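# Raise the bonnet until it props itself, then release

## Task

Lift the bonnet all the way open so that it holds its raised position with no support, then release it and move the grippers away; an open bonnet that stays up only because the robot is holding it does not count.

## Robot and tools

Robot: two arms, left_arm and right_arm, each with a parallel two-finger gripper. Everything is given in one scene frame. The origin is on the table top midway between the arm bases, +x points out over the table, +z points up, and left_arm sits on the +y side. The bases are at about (+0.004, +0.273, 0) m for left_arm and (-0.001, -0.226, 0) m for right_arm. The names left and right do not match the sides of any camera picture. The gripper's fingers extend along its own +z axis and close along its own y axis. The reported hand point lies between the finger pads, roughly 1 cm short of the tips, and its printed value can be somewhat off, more so when the arm reaches far.

Row layout (used by execute_actions and move): one flat list of 16 plain numbers covering both arms, even when only one arm should move. First left_arm: x, y, z (metres), qw, qx, qy, qz (unit quaternion, w first), opening; then the same eight for right_arm. Position and quaternion are an absolute target pose for that gripper in the scene frame, not an offset. Opening runs from -1 (closed) to +1 (fully open, 0.093 m). A target more than 0.6 m from the arm's last reported position along any gripper axis gets the call refused, and nothing is sent. To keep an arm still or keep its orientation, repeat its chosen pose and opening unchanged in every row rather than copying back the slightly drifted values from the result.

execute_actions(actions, pictures): actions is a list with zero or one entry. An empty list just reports the current state. An entry with rows (1 to 15 rows) and steps (1 to 15, default 15) applies one row per control step of 1/30 s, and the last row repeats if rows run out. An entry with only steps (up to 300) is a wait, counted from the previous result. pictures (true/false) chooses whether camera images come back; by default they do.

move(target, speed): target is one 16-number row as above. Each gripper travels in a straight line toward its pose, and both paths finish together, taking between 0.5 and 10 s; longer paths are stopped at 10 s before arriving. speed is the top path speed in m/s, 0.002 to 0.5, default 0.25; rotation is capped at twice that in rad/s. The gripper opening is applied at the start. Paths ignore obstacles and the other arm, grippers can lag, stray or overshoot speed (especially near full reach). Faster moves and targets set deeper past a contact hit and press harder. The result adds a move: line with the ending (done, off_target, moving, held, fault) plus any limits that acted (paced = the pose was clipped; held = a safety check blocked steps, after which the arm may surge). Each gripper's distance from its target is also reported.

wait(seconds): 0 to 10 s of simulation with no new command. zoom_image(camera, region): enlarges part of the last full image; camera is cam_high, cam_low, cam_left_wrist or cam_right_wrist (all 504x504), region is [x0, y0, x1, y1] in pixels from the top-left, at most 504 by 504. show_instructions(): shows the reference images for the scene. read_manual(section): only returns licence texts. finished_scene(scene): ends the given scene number and reports whether the goal was met; it cannot be undone.

Control behaviour: each step, the commanded pose is clipped to within 70 mm and 16 degrees of the measured pose, and inverse kinematics favours position over orientation. After an action ends, an arm continues only to its last clipped pose, so a distant target may need several calls; check the result. Joint friction can leave the gripper up to about 31 mm short, and tiny commands may do nothing. Elbows never fully straighten. The simulation keeps running while replies are being written.

Result lines: the state line gives each gripper's position and quaternion. grip_measured is the gripper motor on the -1..+1 scale; the pads meet near -0.94 and each mm of object width adds about 0.0208, with a fixed per-gripper error up to about 0.02. The joint list ends with the finger gap in metres. A pose unreachable line and HELD marks mean the clearance check altered or blocked commands. Hand target shows where the controller is currently driving each gripper. FAULT and OVER-TEMPERATURE FAULT lines mean an arm was stopped; MOTOR HOT warns at 75 °C, stops come at 90 °C and 100 °C, and holding loads heats motors.

Avoid: letting the arms collide or push on each other, slamming into the bonnet or car body, pressing hard with targets far past contact, dropping or knocking anything off the table. For the goal, raise the bonnet past the point where it stays up unaided, open the gripper, back away, and confirm in the images that it remains open before finishing. Loose objects may occasionally get nudged by outside pushes.

Each tool is called after "Emit:" by a JSON object that holds its "name" and its "arguments", one argument or row to a line.

Reference images:

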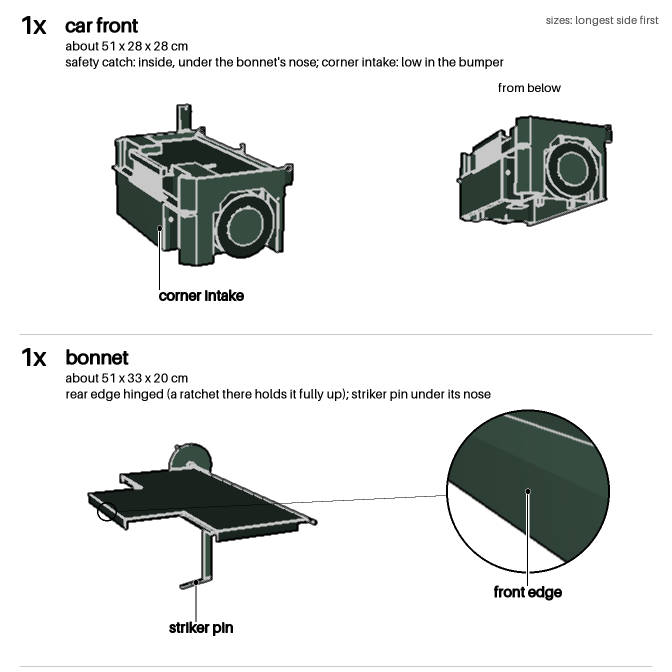

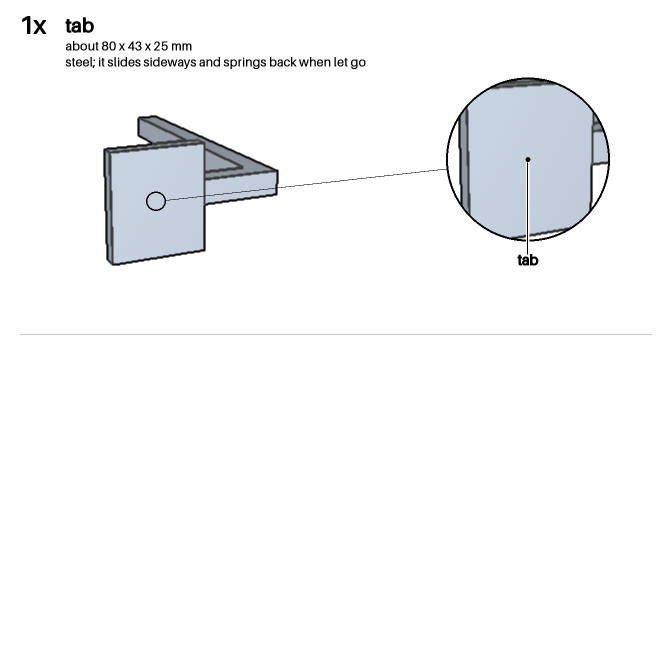

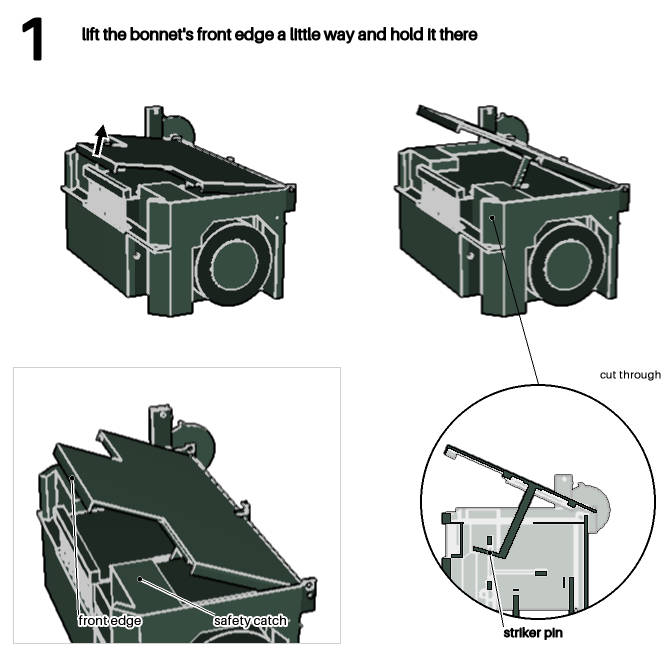

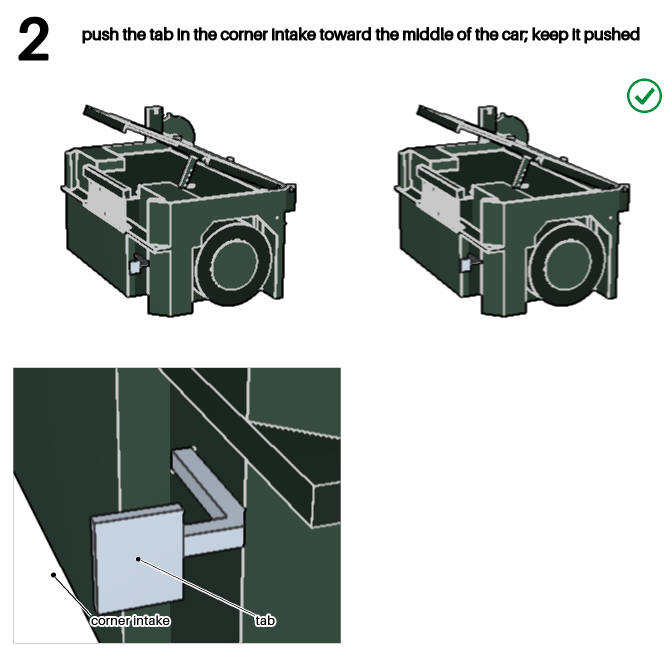

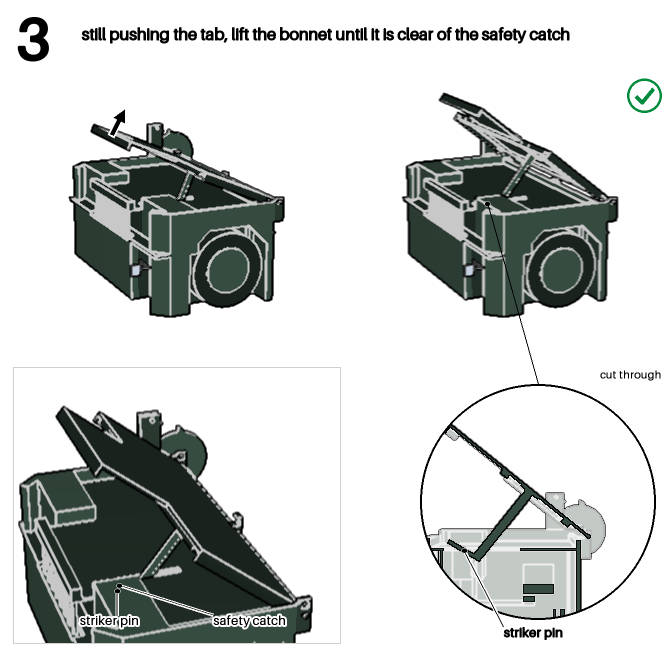

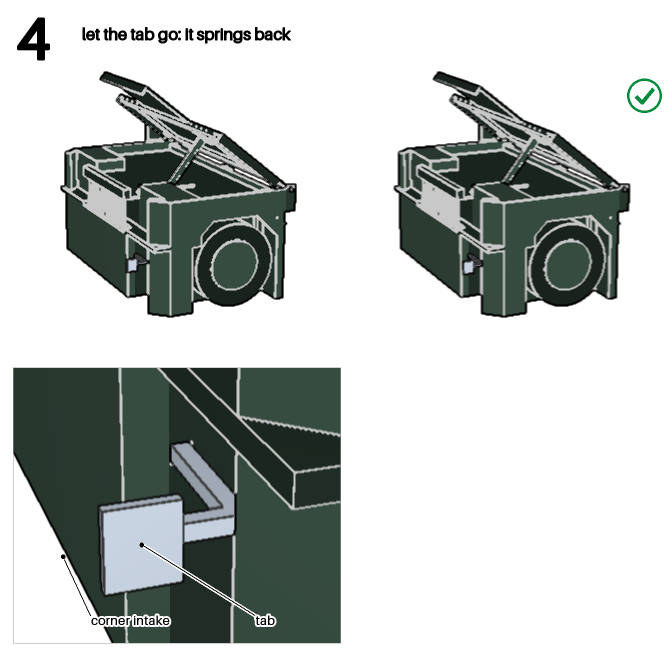

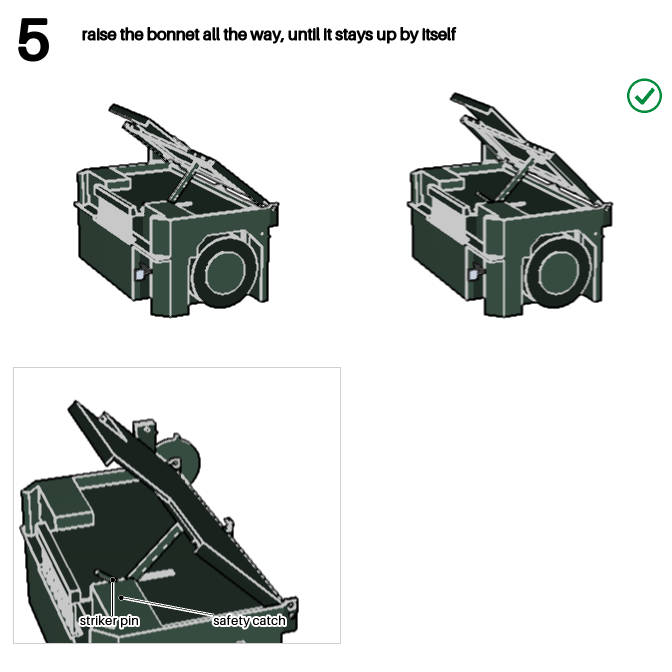

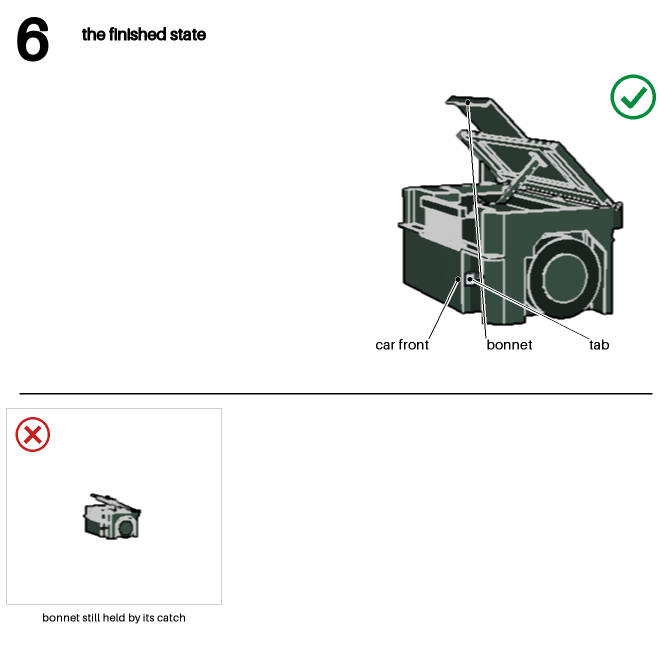

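## Session

Emit:
{"name": "execute_actions", "arguments": {
  "actions": []
}}

Scene clock: 0.00 s of 4710.00 s.
left_arm: end_effector_position=(+0.1413, -0.2205, +0.3631) grip_measured=+1.000 end_effector_quat_wxyz=(+0.418, -0.043, +0.781, -0.462) | right_arm: end_effector_position=(+0.0138, -0.6968, +0.1460) grip_measured=+1.000 end_effector_quat_wxyz=(+0.289, +0.731, +0.605, -0.130)
Joint positions: left_arm=[-1.636  1.725  1.677 -0.253 -0.714 -1.09   0.093] | right_arm=[-1.434  1.798  1.439 -0.588 -0.179  0.213  0.093]
Joint velocities: left_arm=[-0.002  0.002  0.012  0.037 -0.007 -0.051  0.   ] | right_arm=[ 0.012 -0.017 -0.007  0.022  0.051  0.007  0.   ]
Motor temperatures (°C, as the motors report them): left_arm=[28 27 25 28 26 28] | right_arm=[29 27 28 26 27 27]
Hand target (left_arm): +0.141, -0.220, +0.363; +0.418, -0.043, +0.781, -0.462
Hand target (right_arm): +0.014, -0.697, +0.146; +0.289, +0.731, +0.605, -0.130

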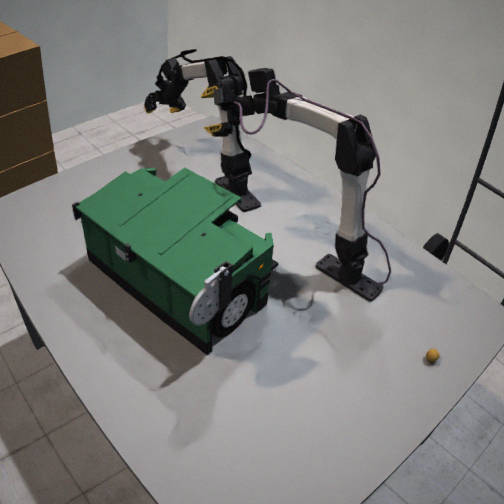

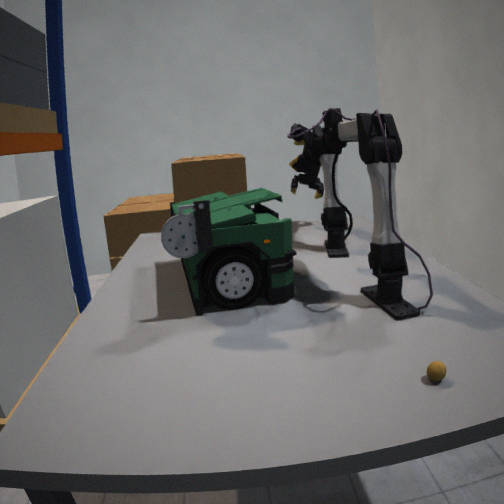

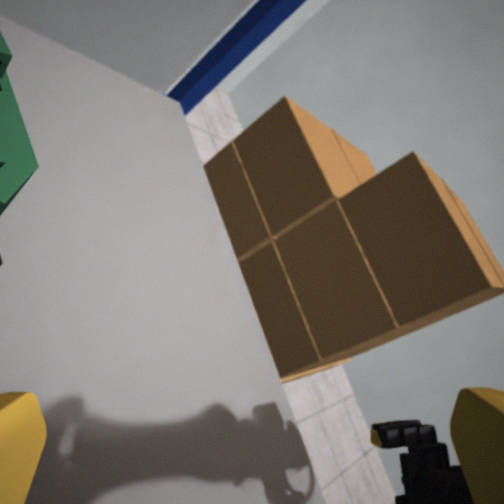

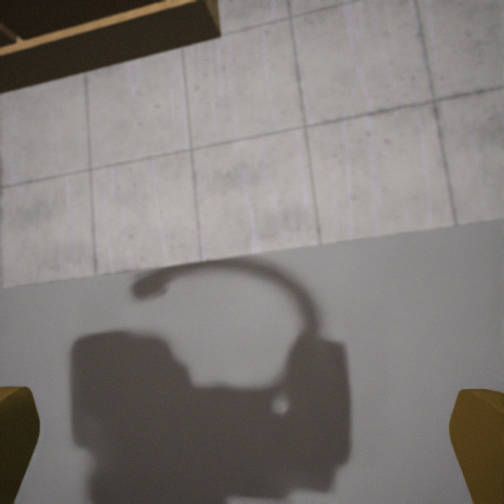

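Emit:
{"name": "zoom_image", "arguments": {
  "camera": "cam_high",
  "region": [50, 130, 330, 370]
}}

Emit:
{"name": "zoom_image", "arguments": {
  "camera": "cam_low",
  "region": [140, 160, 360, 330]
}}

Region (50, 130, 330, 370) of cam_high's 504x504 image, scaled by 1.800, with more detail than that image has; it fills the top 432 rows of this view, and the rest is white.

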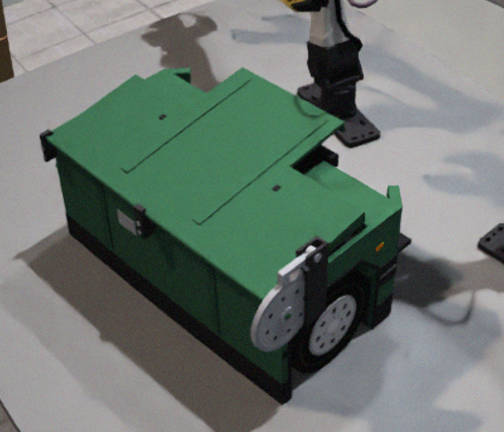

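Region (140, 160, 360, 330) of cam_low's 504x504 image, scaled by 2.291, with more detail than that image has; it fills the top 389 rows of this view, and the rest is white.

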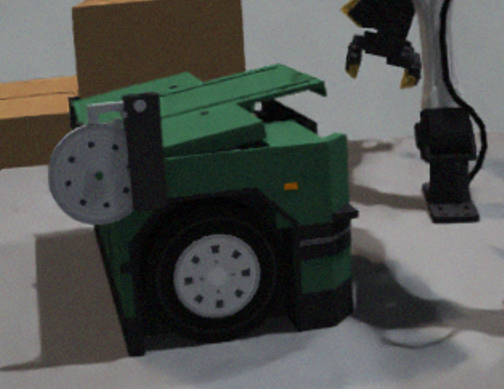

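Emit:
{"name": "move", "arguments": {
  "target": [0.08,0.15,0.30,0.707,0,0.707,0,1,0.0138,-0.6968,0.146,0.289,0.731,0.605,-0.130,1]
}}

Emit:
{"name": "move", "arguments": {
  "target": [0.08,0.15,0.30,0.707,0,0.707,0,1,0.06,-0.2,0.2,0.707,0,0.707,0,1]
}}

Scene clock: 18.90 s of 4710.00 s.
left_arm: end_effector_position=(+0.0825, +0.1493, +0.2933) grip_measured=+1.000 end_effector_quat_wxyz=(+0.372, +0.264, +0.855, -0.246) | right_arm: end_effector_position=(+0.0138, -0.6968, +0.1460) grip_measured=+1.000 end_effector_quat_wxyz=(+0.289, +0.731, +0.605, -0.130)
Joint positions: left_arm=[-2.034  0.639  1.222 -1.556 -0.755 -1.075  0.093] | right_arm=[-1.434  1.798  1.439 -0.588 -0.179  0.213  0.093]
Joint velocities: left_arm=[ 0.017 -0.012  0.017  0.037 -0.066  0.022  0.   ] | right_arm=[-0.007 -0.017 -0.002  0.007 -0.095 -0.051  0.   ]
Motor temperatures (°C, as the motors report them): left_arm=[28 30 27 30 26 28] | right_arm=[29 33 31 29 27 27]
Hand target (left_arm): +0.082, +0.148, +0.298; +0.370, +0.261, +0.857, -0.246
Hand target (right_arm): +0.014, -0.697, +0.146; +0.289, +0.731, +0.605, -0.130
Off the commanded pose (left_arm): 0.007 m, 60 deg; orientation clipped at the last step of the last action.
Off the commanded pose (right_arm): 0.000 m, 0 deg.
joint sent to its limit (left arm) — the command would take joint 4 (wrist pitch) past its lower limit, so that joint was sent only as far as its limit.
After step 90, 10.00 s passed at rest.
move: off_target (left_arm); limits=paced

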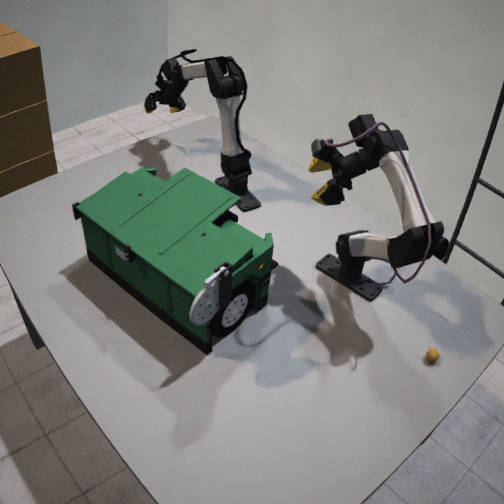

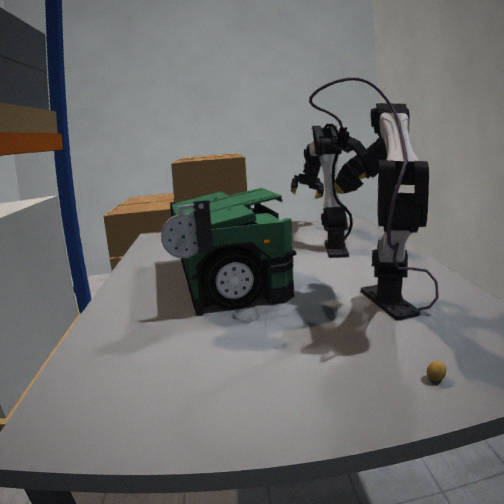

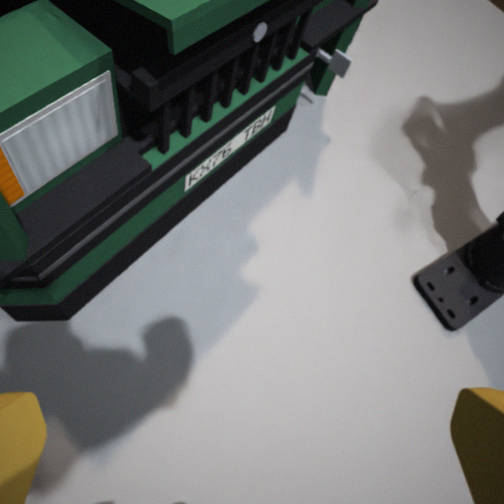

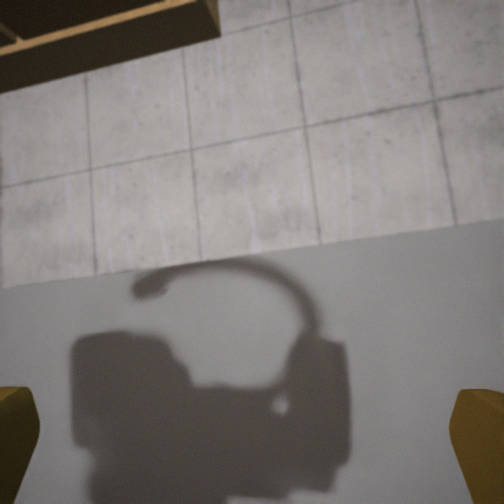

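Scene clock: 23.90 s of 4710.00 s.
left_arm: end_effector_position=(+0.0813, +0.1509, +0.2948) grip_measured=+1.000 end_effector_quat_wxyz=(+0.362, +0.258, +0.860, -0.251) | right_arm: end_effector_position=(+0.0600, -0.1953, +0.1951) grip_measured=+1.000 end_effector_quat_wxyz=(+0.451, -0.021, +0.892, +0.031)
Joint positions: left_arm=[-2.009  0.639  1.237 -1.556 -0.724 -1.07   0.093] | right_arm=[-0.072 -0.004  0.88  -1.544 -0.268 -0.157  0.093]
Joint velocities: left_arm=[-0.002  0.012 -0.002 -0.007 -0.022  0.022  0.   ] | right_arm=[ 0.012  0.007  0.002  0.007 -0.081 -0.022  0.   ]
Motor temperatures (°C, as the motors report them): left_arm=[29 30 28 30 26 28] | right_arm=[29 33 32 29 27 27]
Hand target (left_arm): +0.082, +0.149, +0.300; +0.362, +0.255, +0.861, -0.249
Hand target (right_arm): +0.056, -0.196, +0.199; +0.456, -0.017, +0.889, +0.030
Off the commanded pose (left_arm): 0.005 m, 60 deg; orientation clipped at the last step of the last action.
Off the commanded pose (right_arm): 0.007 m, 37 deg; orientation clipped at the last step of the last action.
joint sent to its limit (left arm) — the command would take joint 4 (wrist pitch) past its lower limit, so that joint was sent only as far as its limit.
joint sent to its limit (right arm) — the command would take joint 2 (shoulder) past its lower limit and joint 4 (wrist pitch) past its lower limit, so those joints were sent only as far as their limits.
move: off_target (left_arm, right_arm); limits=paced

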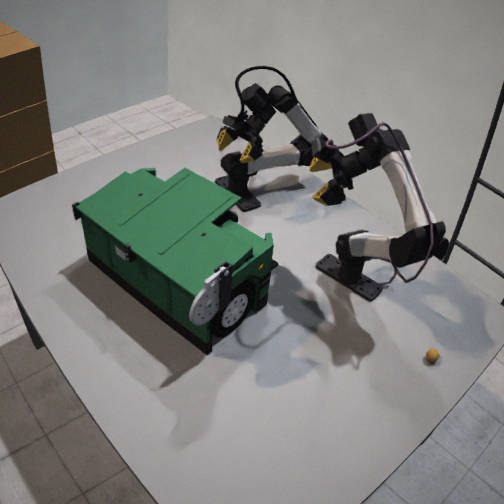

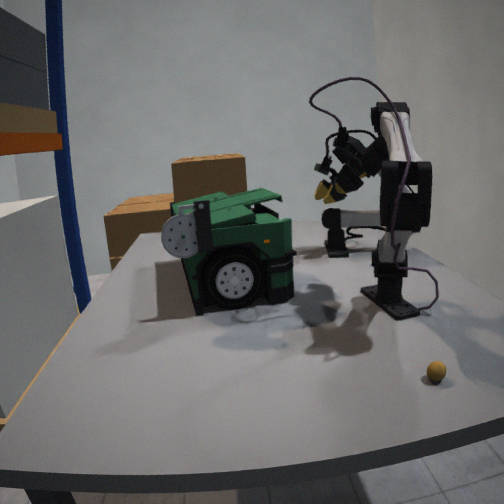

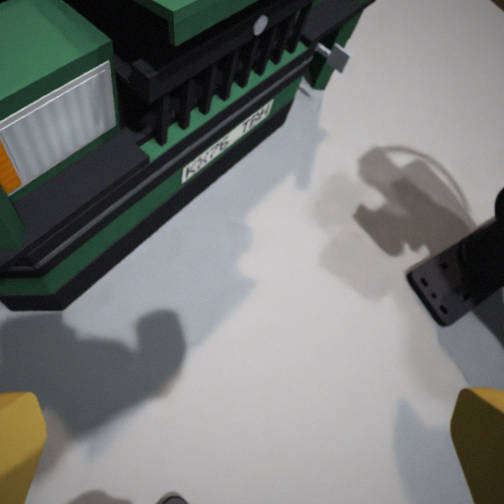

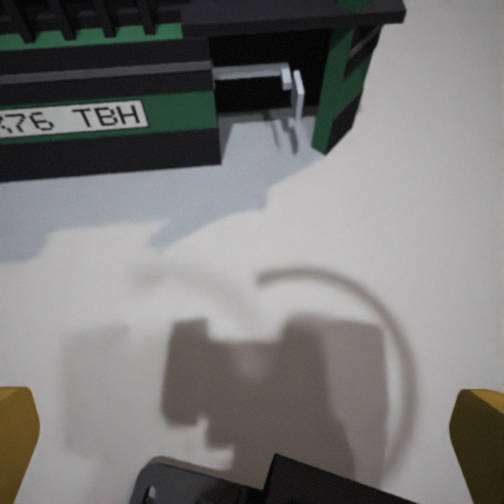

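Emit:
{"name": "move", "arguments": {
  "target": [0.17,0.08,0.25,0.621,0.198,0.740,-0.166,1,0.17,-0.226,0.15,0.462,0,0.887,0,1]
}}

Scene clock: 60.67 s of 4710.00 s.
left_arm: end_effector_position=(+0.1690, +0.0795, +0.2511) grip_measured=+1.000 end_effector_quat_wxyz=(+0.619, +0.205, +0.742, -0.159) | right_arm: end_effector_position=(+0.1662, -0.2236, +0.1574) grip_measured=+1.000 end_effector_quat_wxyz=(+0.474, -0.003, +0.881, +0.005)
Joint positions: left_arm=[-1.504  0.553  0.514 -0.243 -0.845 -0.195  0.093] | right_arm=[ 0.191  0.125  0.495 -0.954  0.006  0.011  0.093]
Joint velocities: left_arm=[ 0.012  0.017 -0.007  0.022  0.007 -0.007  0.   ] | right_arm=[ 0.017 -0.027 -0.007 -0.022  0.081  0.022  0.   ]
Motor temperatures (°C, as the motors report them): left_arm=[29 29 30 32 26 28] | right_arm=[29 32 33 33 27 27]
Hand target (left_arm): +0.170, +0.082, +0.252; +0.623, +0.198, +0.738, -0.164
Hand target (right_arm): +0.170, -0.224, +0.150; +0.462, +0.000, +0.887, +0.003
Off the commanded pose (left_arm): 0.002 m, 1 deg.
Off the commanded pose (right_arm): 0.009 m, 2 deg.
After step 90, 31.20 s passed at rest.
move: done

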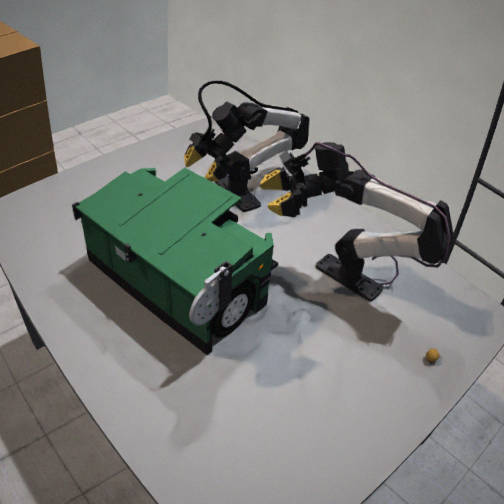

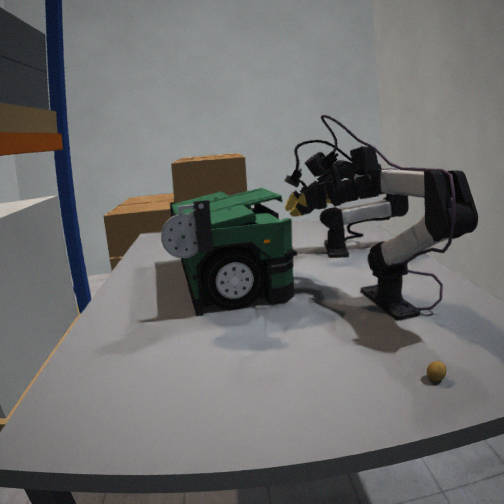

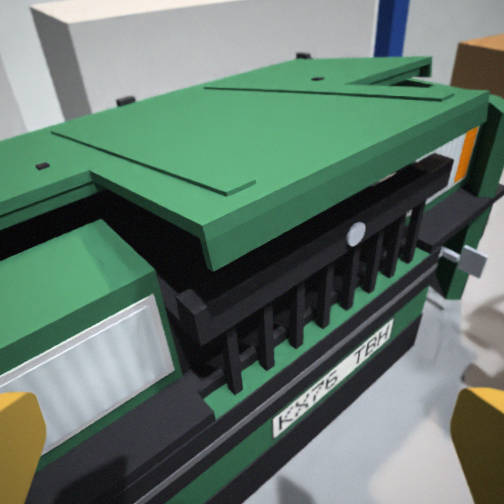

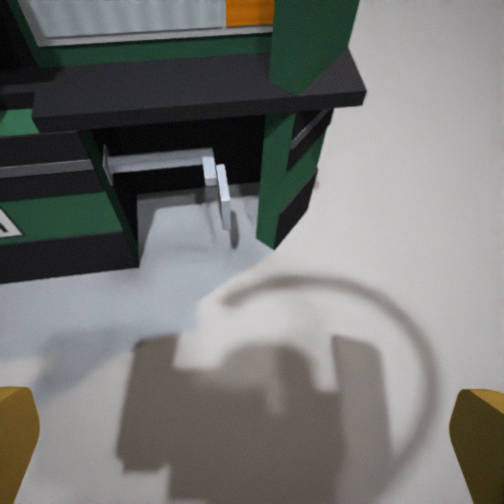

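Emit:
{"name": "move", "arguments": {
  "target": [0.20,0.04,0.24,0.612,0.612,0.354,0.354,1,0.235,-0.212,0.11,0.5,0,0.866,0,-0.4]
}}

Emit:
{"name": "zoom_image", "arguments": {
  "camera": "cam_low",
  "region": [220, 150, 380, 310]
}}

Scene clock: 86.57 s of 4710.00 s.
left_arm: end_effector_position=(+0.1979, +0.0403, +0.2471) grip_measured=+1.000 end_effector_quat_wxyz=(+0.617, +0.608, +0.356, +0.350) | right_arm: end_effector_position=(+0.2335, -0.2117, +0.1197) grip_measured=-0.398 end_effector_quat_wxyz=(+0.508, -0.001, +0.861, +0.003)
Joint positions: left_arm=[-1.379  0.803  0.331  0.479 -0.736  1.562  0.093] | right_arm=[ 0.322  0.36   0.242 -0.39   0.126  0.076  0.026]
Joint velocities: left_arm=[ 0.007 -0.007 -0.012  0.022  0.022  0.007  0.   ] | right_arm=[-0.007 -0.002  0.007 -0.081  0.066  0.095 -0.   ]
Motor temperatures (°C, as the motors report them): left_arm=[29 29 31 35 26 28] | right_arm=[29 32 33 36 27 27]
Hand target (left_arm): +0.200, +0.040, +0.240; +0.612, +0.613, +0.354, +0.354
Hand target (right_arm): +0.234, -0.211, +0.110; +0.500, -0.000, +0.866, +0.002
Off the commanded pose (left_arm): 0.007 m, 1 deg.
Off the commanded pose (right_arm): 0.010 m, 1 deg.
After step 90, 19.17 s passed at rest.
move: done

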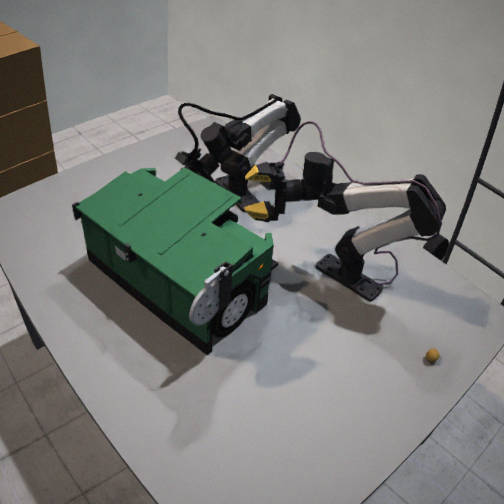

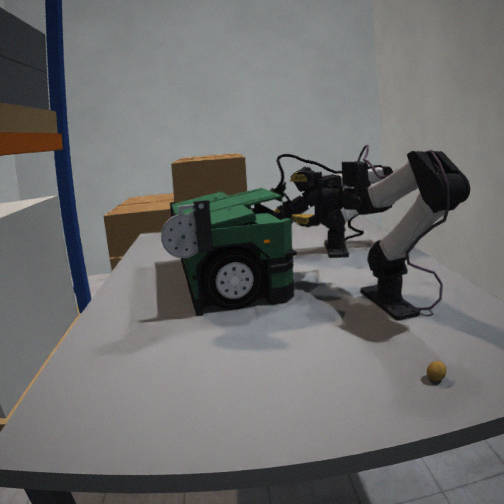

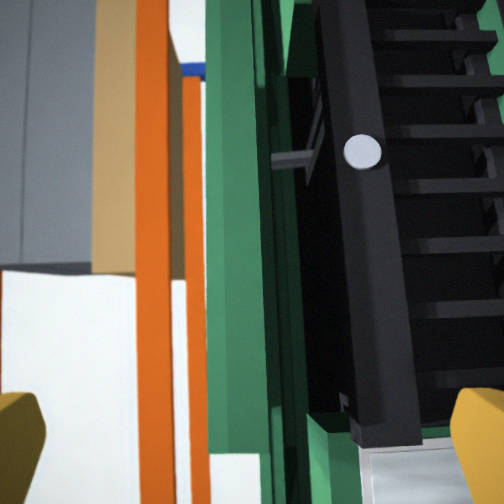

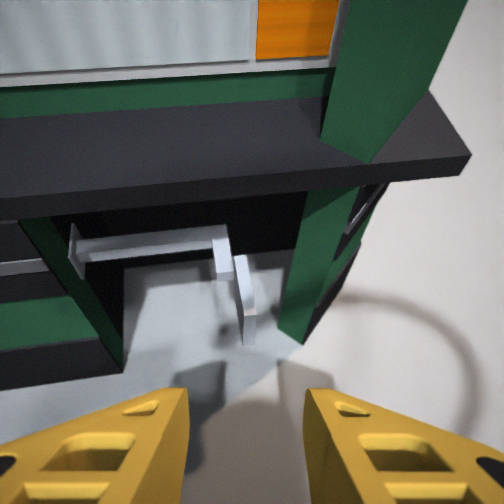

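Region (220, 150, 380, 310) of cam_low's 504x504 image, scaled by 3.150, with more detail than that image has.

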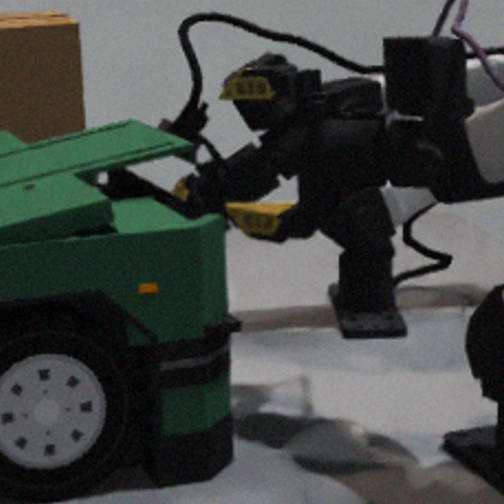

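Emit:
{"name": "move", "arguments": {
  "target": [0.21,0.04,0.272,0.612,0.612,0.354,0.354,1,0.268,-0.212,0.082,0.5,0,0.866,0,-0.4],
  "speed": 0.1
}}

Emit:
{"name": "zoom_image", "arguments": {
  "camera": "cam_low",
  "region": [220, 150, 380, 310]
}}

Scene clock: 98.27 s of 4710.00 s.
left_arm: end_effector_position=(+0.2078, +0.0399, +0.2590) grip_measured=+1.000 end_effector_quat_wxyz=(+0.602, +0.623, +0.353, +0.354) | right_arm: end_effector_position=(+0.2694, -0.2103, +0.0926) grip_measured=-0.398 end_effector_quat_wxyz=(+0.509, +0.003, +0.861, +0.001)
Joint positions: left_arm=[-1.321  0.803  0.411  0.361 -0.678  1.568  0.093] | right_arm=[0.301 0.698 0.162 0.03  0.117 0.069 0.026]
Joint velocities: left_arm=[ 0.002 -0.012 -0.007  0.022 -0.007  0.007  0.   ] | right_arm=[-0.007 -0.012  0.002  0.007  0.007 -0.037 -0.001]
Motor temperatures (°C, as the motors report them): left_arm=[29 29 31 37 26 28] | right_arm=[29 31 34 37 27 27]
Hand target (left_arm): +0.210, +0.041, +0.272; +0.612, +0.612, +0.353, +0.355
Hand target (right_arm): +0.267, -0.212, +0.083; +0.500, +0.000, +0.866, -0.000
Off the commanded pose (left_arm): 0.013 m, 2 deg.
Off the commanded pose (right_arm): 0.011 m, 1 deg.
After step 90, 7.37 s passed at rest.
move: off_target (left_arm, right_arm)

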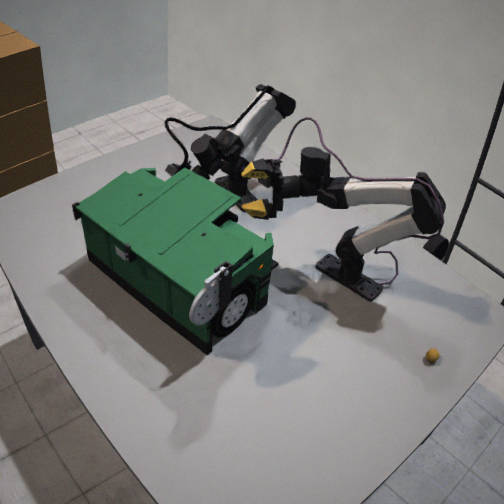

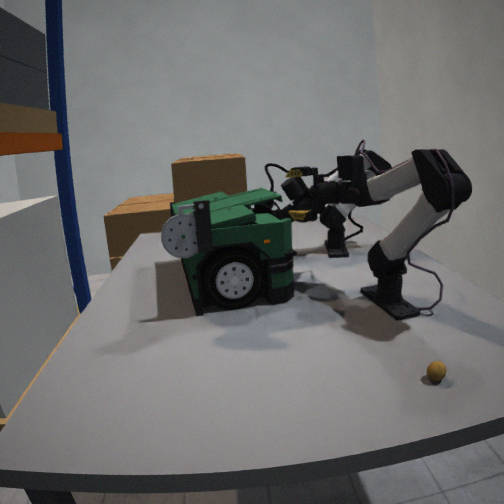

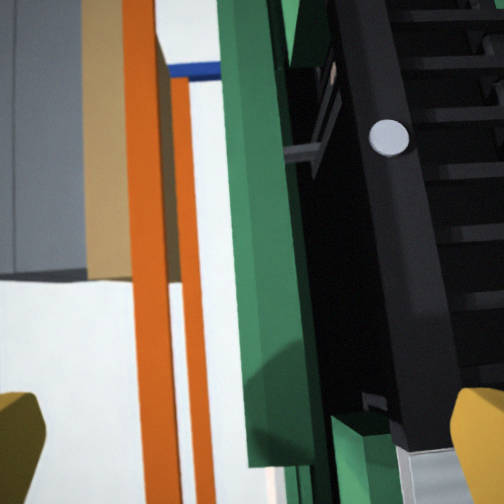

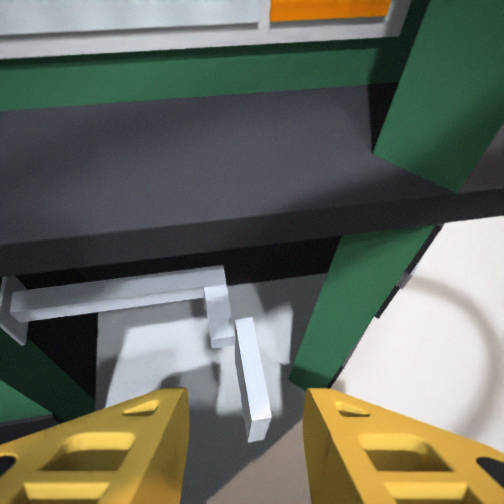

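Region (220, 150, 380, 310) of cam_low's 504x504 image, scaled by 3.150, with more detail than that image has.

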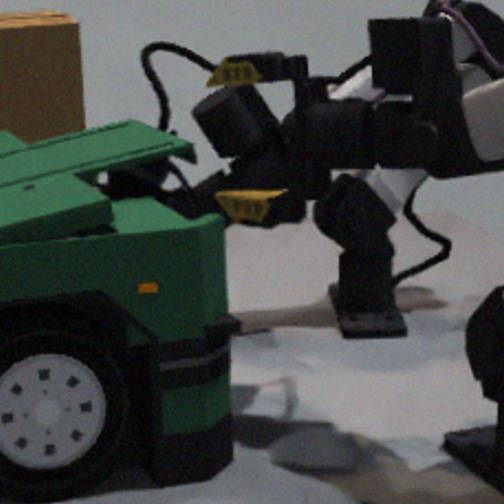

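Emit:
{"name": "move", "arguments": {
  "target": [0.22,0.03,0.30,0.612,0.612,0.354,0.354,1,0.288,-0.208,0.066,0.5,0,0.866,0,-0.4],
  "speed": 0.05
}}

Emit:
{"name": "zoom_image", "arguments": {
  "camera": "cam_low",
  "region": [220, 150, 380, 310]
}}

Scene clock: 107.10 s of 4710.00 s.
left_arm: end_effector_position=(+0.2166, +0.0327, +0.2924) grip_measured=+1.000 end_effector_quat_wxyz=(+0.609, +0.615, +0.354, +0.353) | right_arm: end_effector_position=(+0.2898, -0.2076, +0.0733) grip_measured=-0.398 end_effector_quat_wxyz=(+0.503, +0.002, +0.864, -0.000)
Joint positions: left_arm=[-1.288  0.842  0.539  0.293 -0.647  1.568  0.093] | right_arm=[0.301 0.965 0.149 0.295 0.117 0.069 0.026]
Joint velocities: left_arm=[-0.007 -0.002  0.002 -0.022 -0.051 -0.037  0.   ] | right_arm=[-0.007  0.012  0.017  0.154 -0.022 -0.007 -0.001]
Motor temperatures (°C, as the motors report them): left_arm=[29 29 33 37 26 28] | right_arm=[29 30 34 38 27 27]
Hand target (left_arm): +0.220, +0.031, +0.300; +0.612, +0.612, +0.354, +0.354
Hand target (right_arm): +0.288, -0.208, +0.066; +0.499, +0.000, +0.866, -0.000
Off the commanded pose (left_arm): 0.009 m, 1 deg.
Off the commanded pose (right_arm): 0.008 m, 0 deg.
After step 90, 4.63 s passed at rest.
move: done

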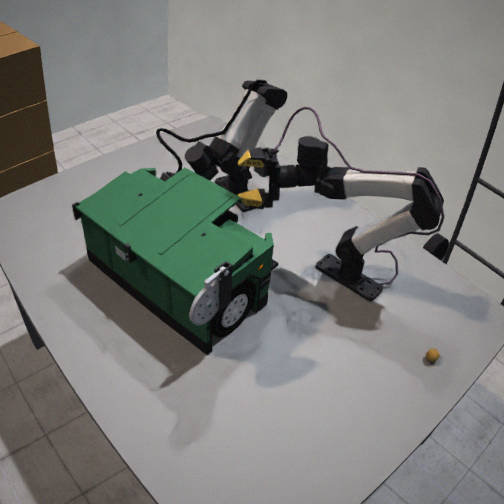

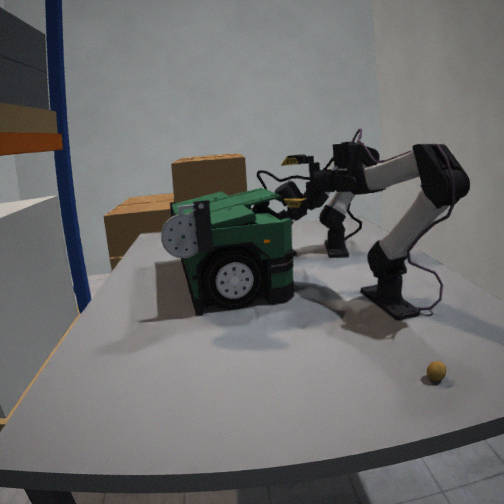

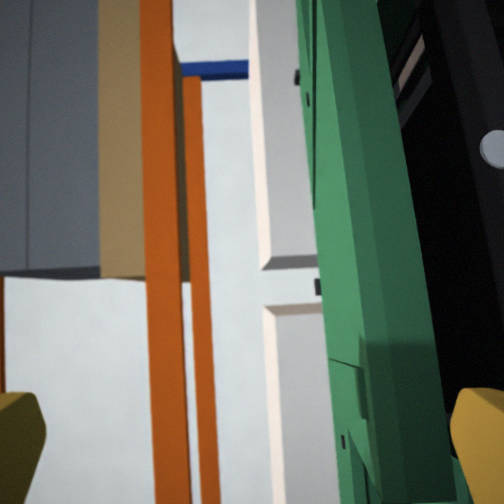

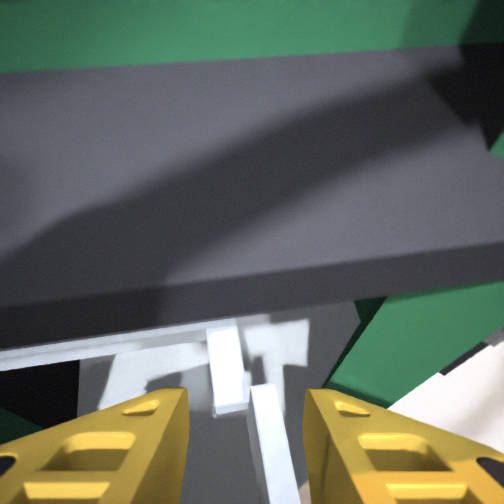

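Region (220, 150, 380, 310) of cam_low's 504x504 image, scaled by 3.150, with more detail than that image has.

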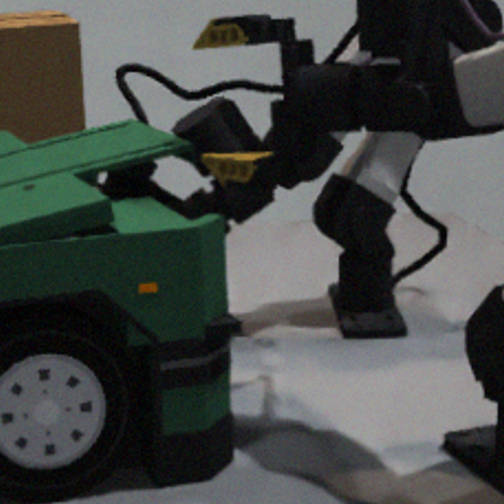

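Emit:
{"name": "move", "arguments": {
  "target": [0.225,0.028,0.282,0.612,0.612,0.354,0.354,1,0.288,-0.208,0.066,0.5,0,0.866,0,-0.4],
  "speed": 0.05
}}

Emit:
{"name": "zoom_image", "arguments": {
  "camera": "cam_low",
  "region": [220, 150, 380, 310]
}}

Scene clock: 114.20 s of 4710.00 s.
left_arm: end_effector_position=(+0.2223, +0.0285, +0.2883) grip_measured=+1.000 end_effector_quat_wxyz=(+0.615, +0.610, +0.354, +0.353) | right_arm: end_effector_position=(+0.2916, -0.2073, +0.0764) grip_measured=-0.398 end_effector_quat_wxyz=(+0.509, +0.003, +0.860, +0.001)
Joint positions: left_arm=[-1.267  0.878  0.521  0.363 -0.625  1.568  0.093] | right_arm=[0.301 0.965 0.149 0.31  0.117 0.069 0.026]
Joint velocities: left_arm=[-0.007  0.007 -0.017 -0.066 -0.022 -0.022  0.   ] | right_arm=[ 0.002 -0.012 -0.007 -0.051  0.007 -0.037  0.001]
Motor temperatures (°C, as the motors report them): left_arm=[29 28 34 37 26 28] | right_arm=[29 30 34 38 27 27]
Hand target (left_arm): +0.225, +0.028, +0.282; +0.612, +0.612, +0.354, +0.354
Hand target (right_arm): +0.288, -0.208, +0.066; +0.500, +0.000, +0.866, -0.000
Off the commanded pose (left_arm): 0.007 m, 0 deg.
Off the commanded pose (right_arm): 0.011 m, 1 deg.
After step 90, 3.13 s passed at rest.
move: off_target (right_arm)

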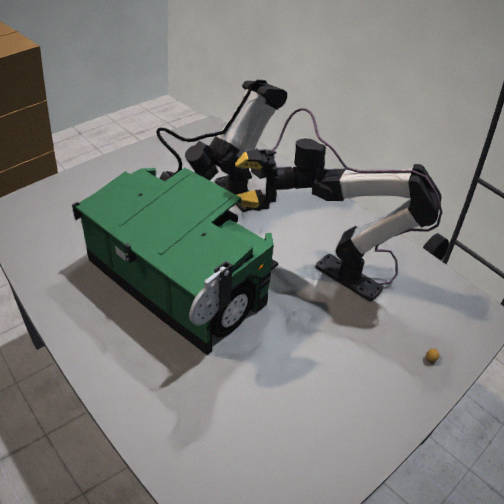

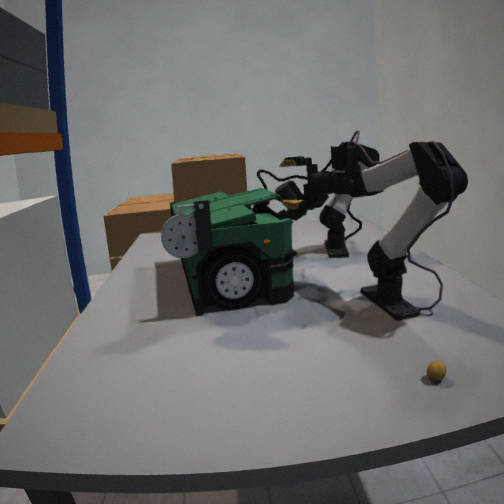

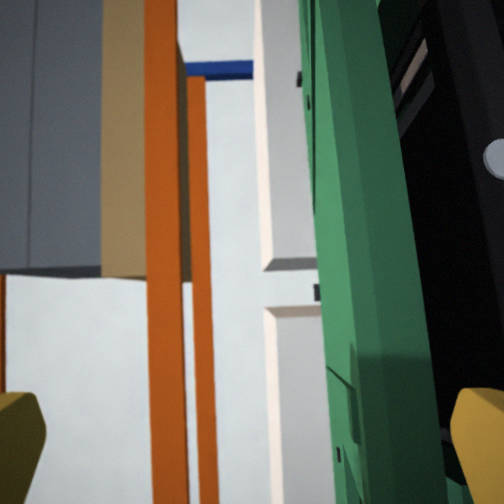

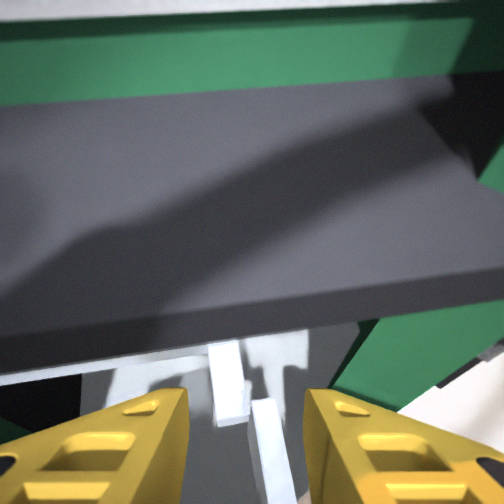

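Region (220, 150, 380, 310) of cam_low's 504x504 image, scaled by 3.150, with more detail than that image has.

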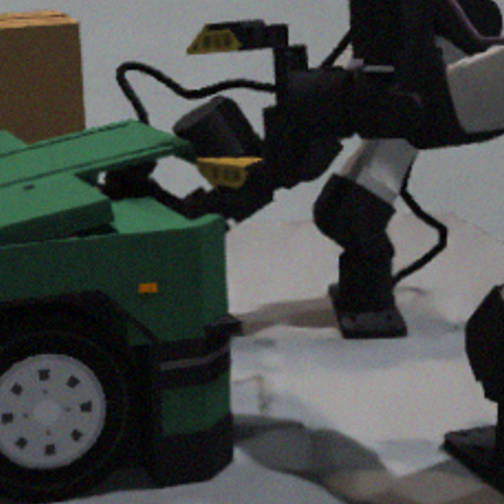

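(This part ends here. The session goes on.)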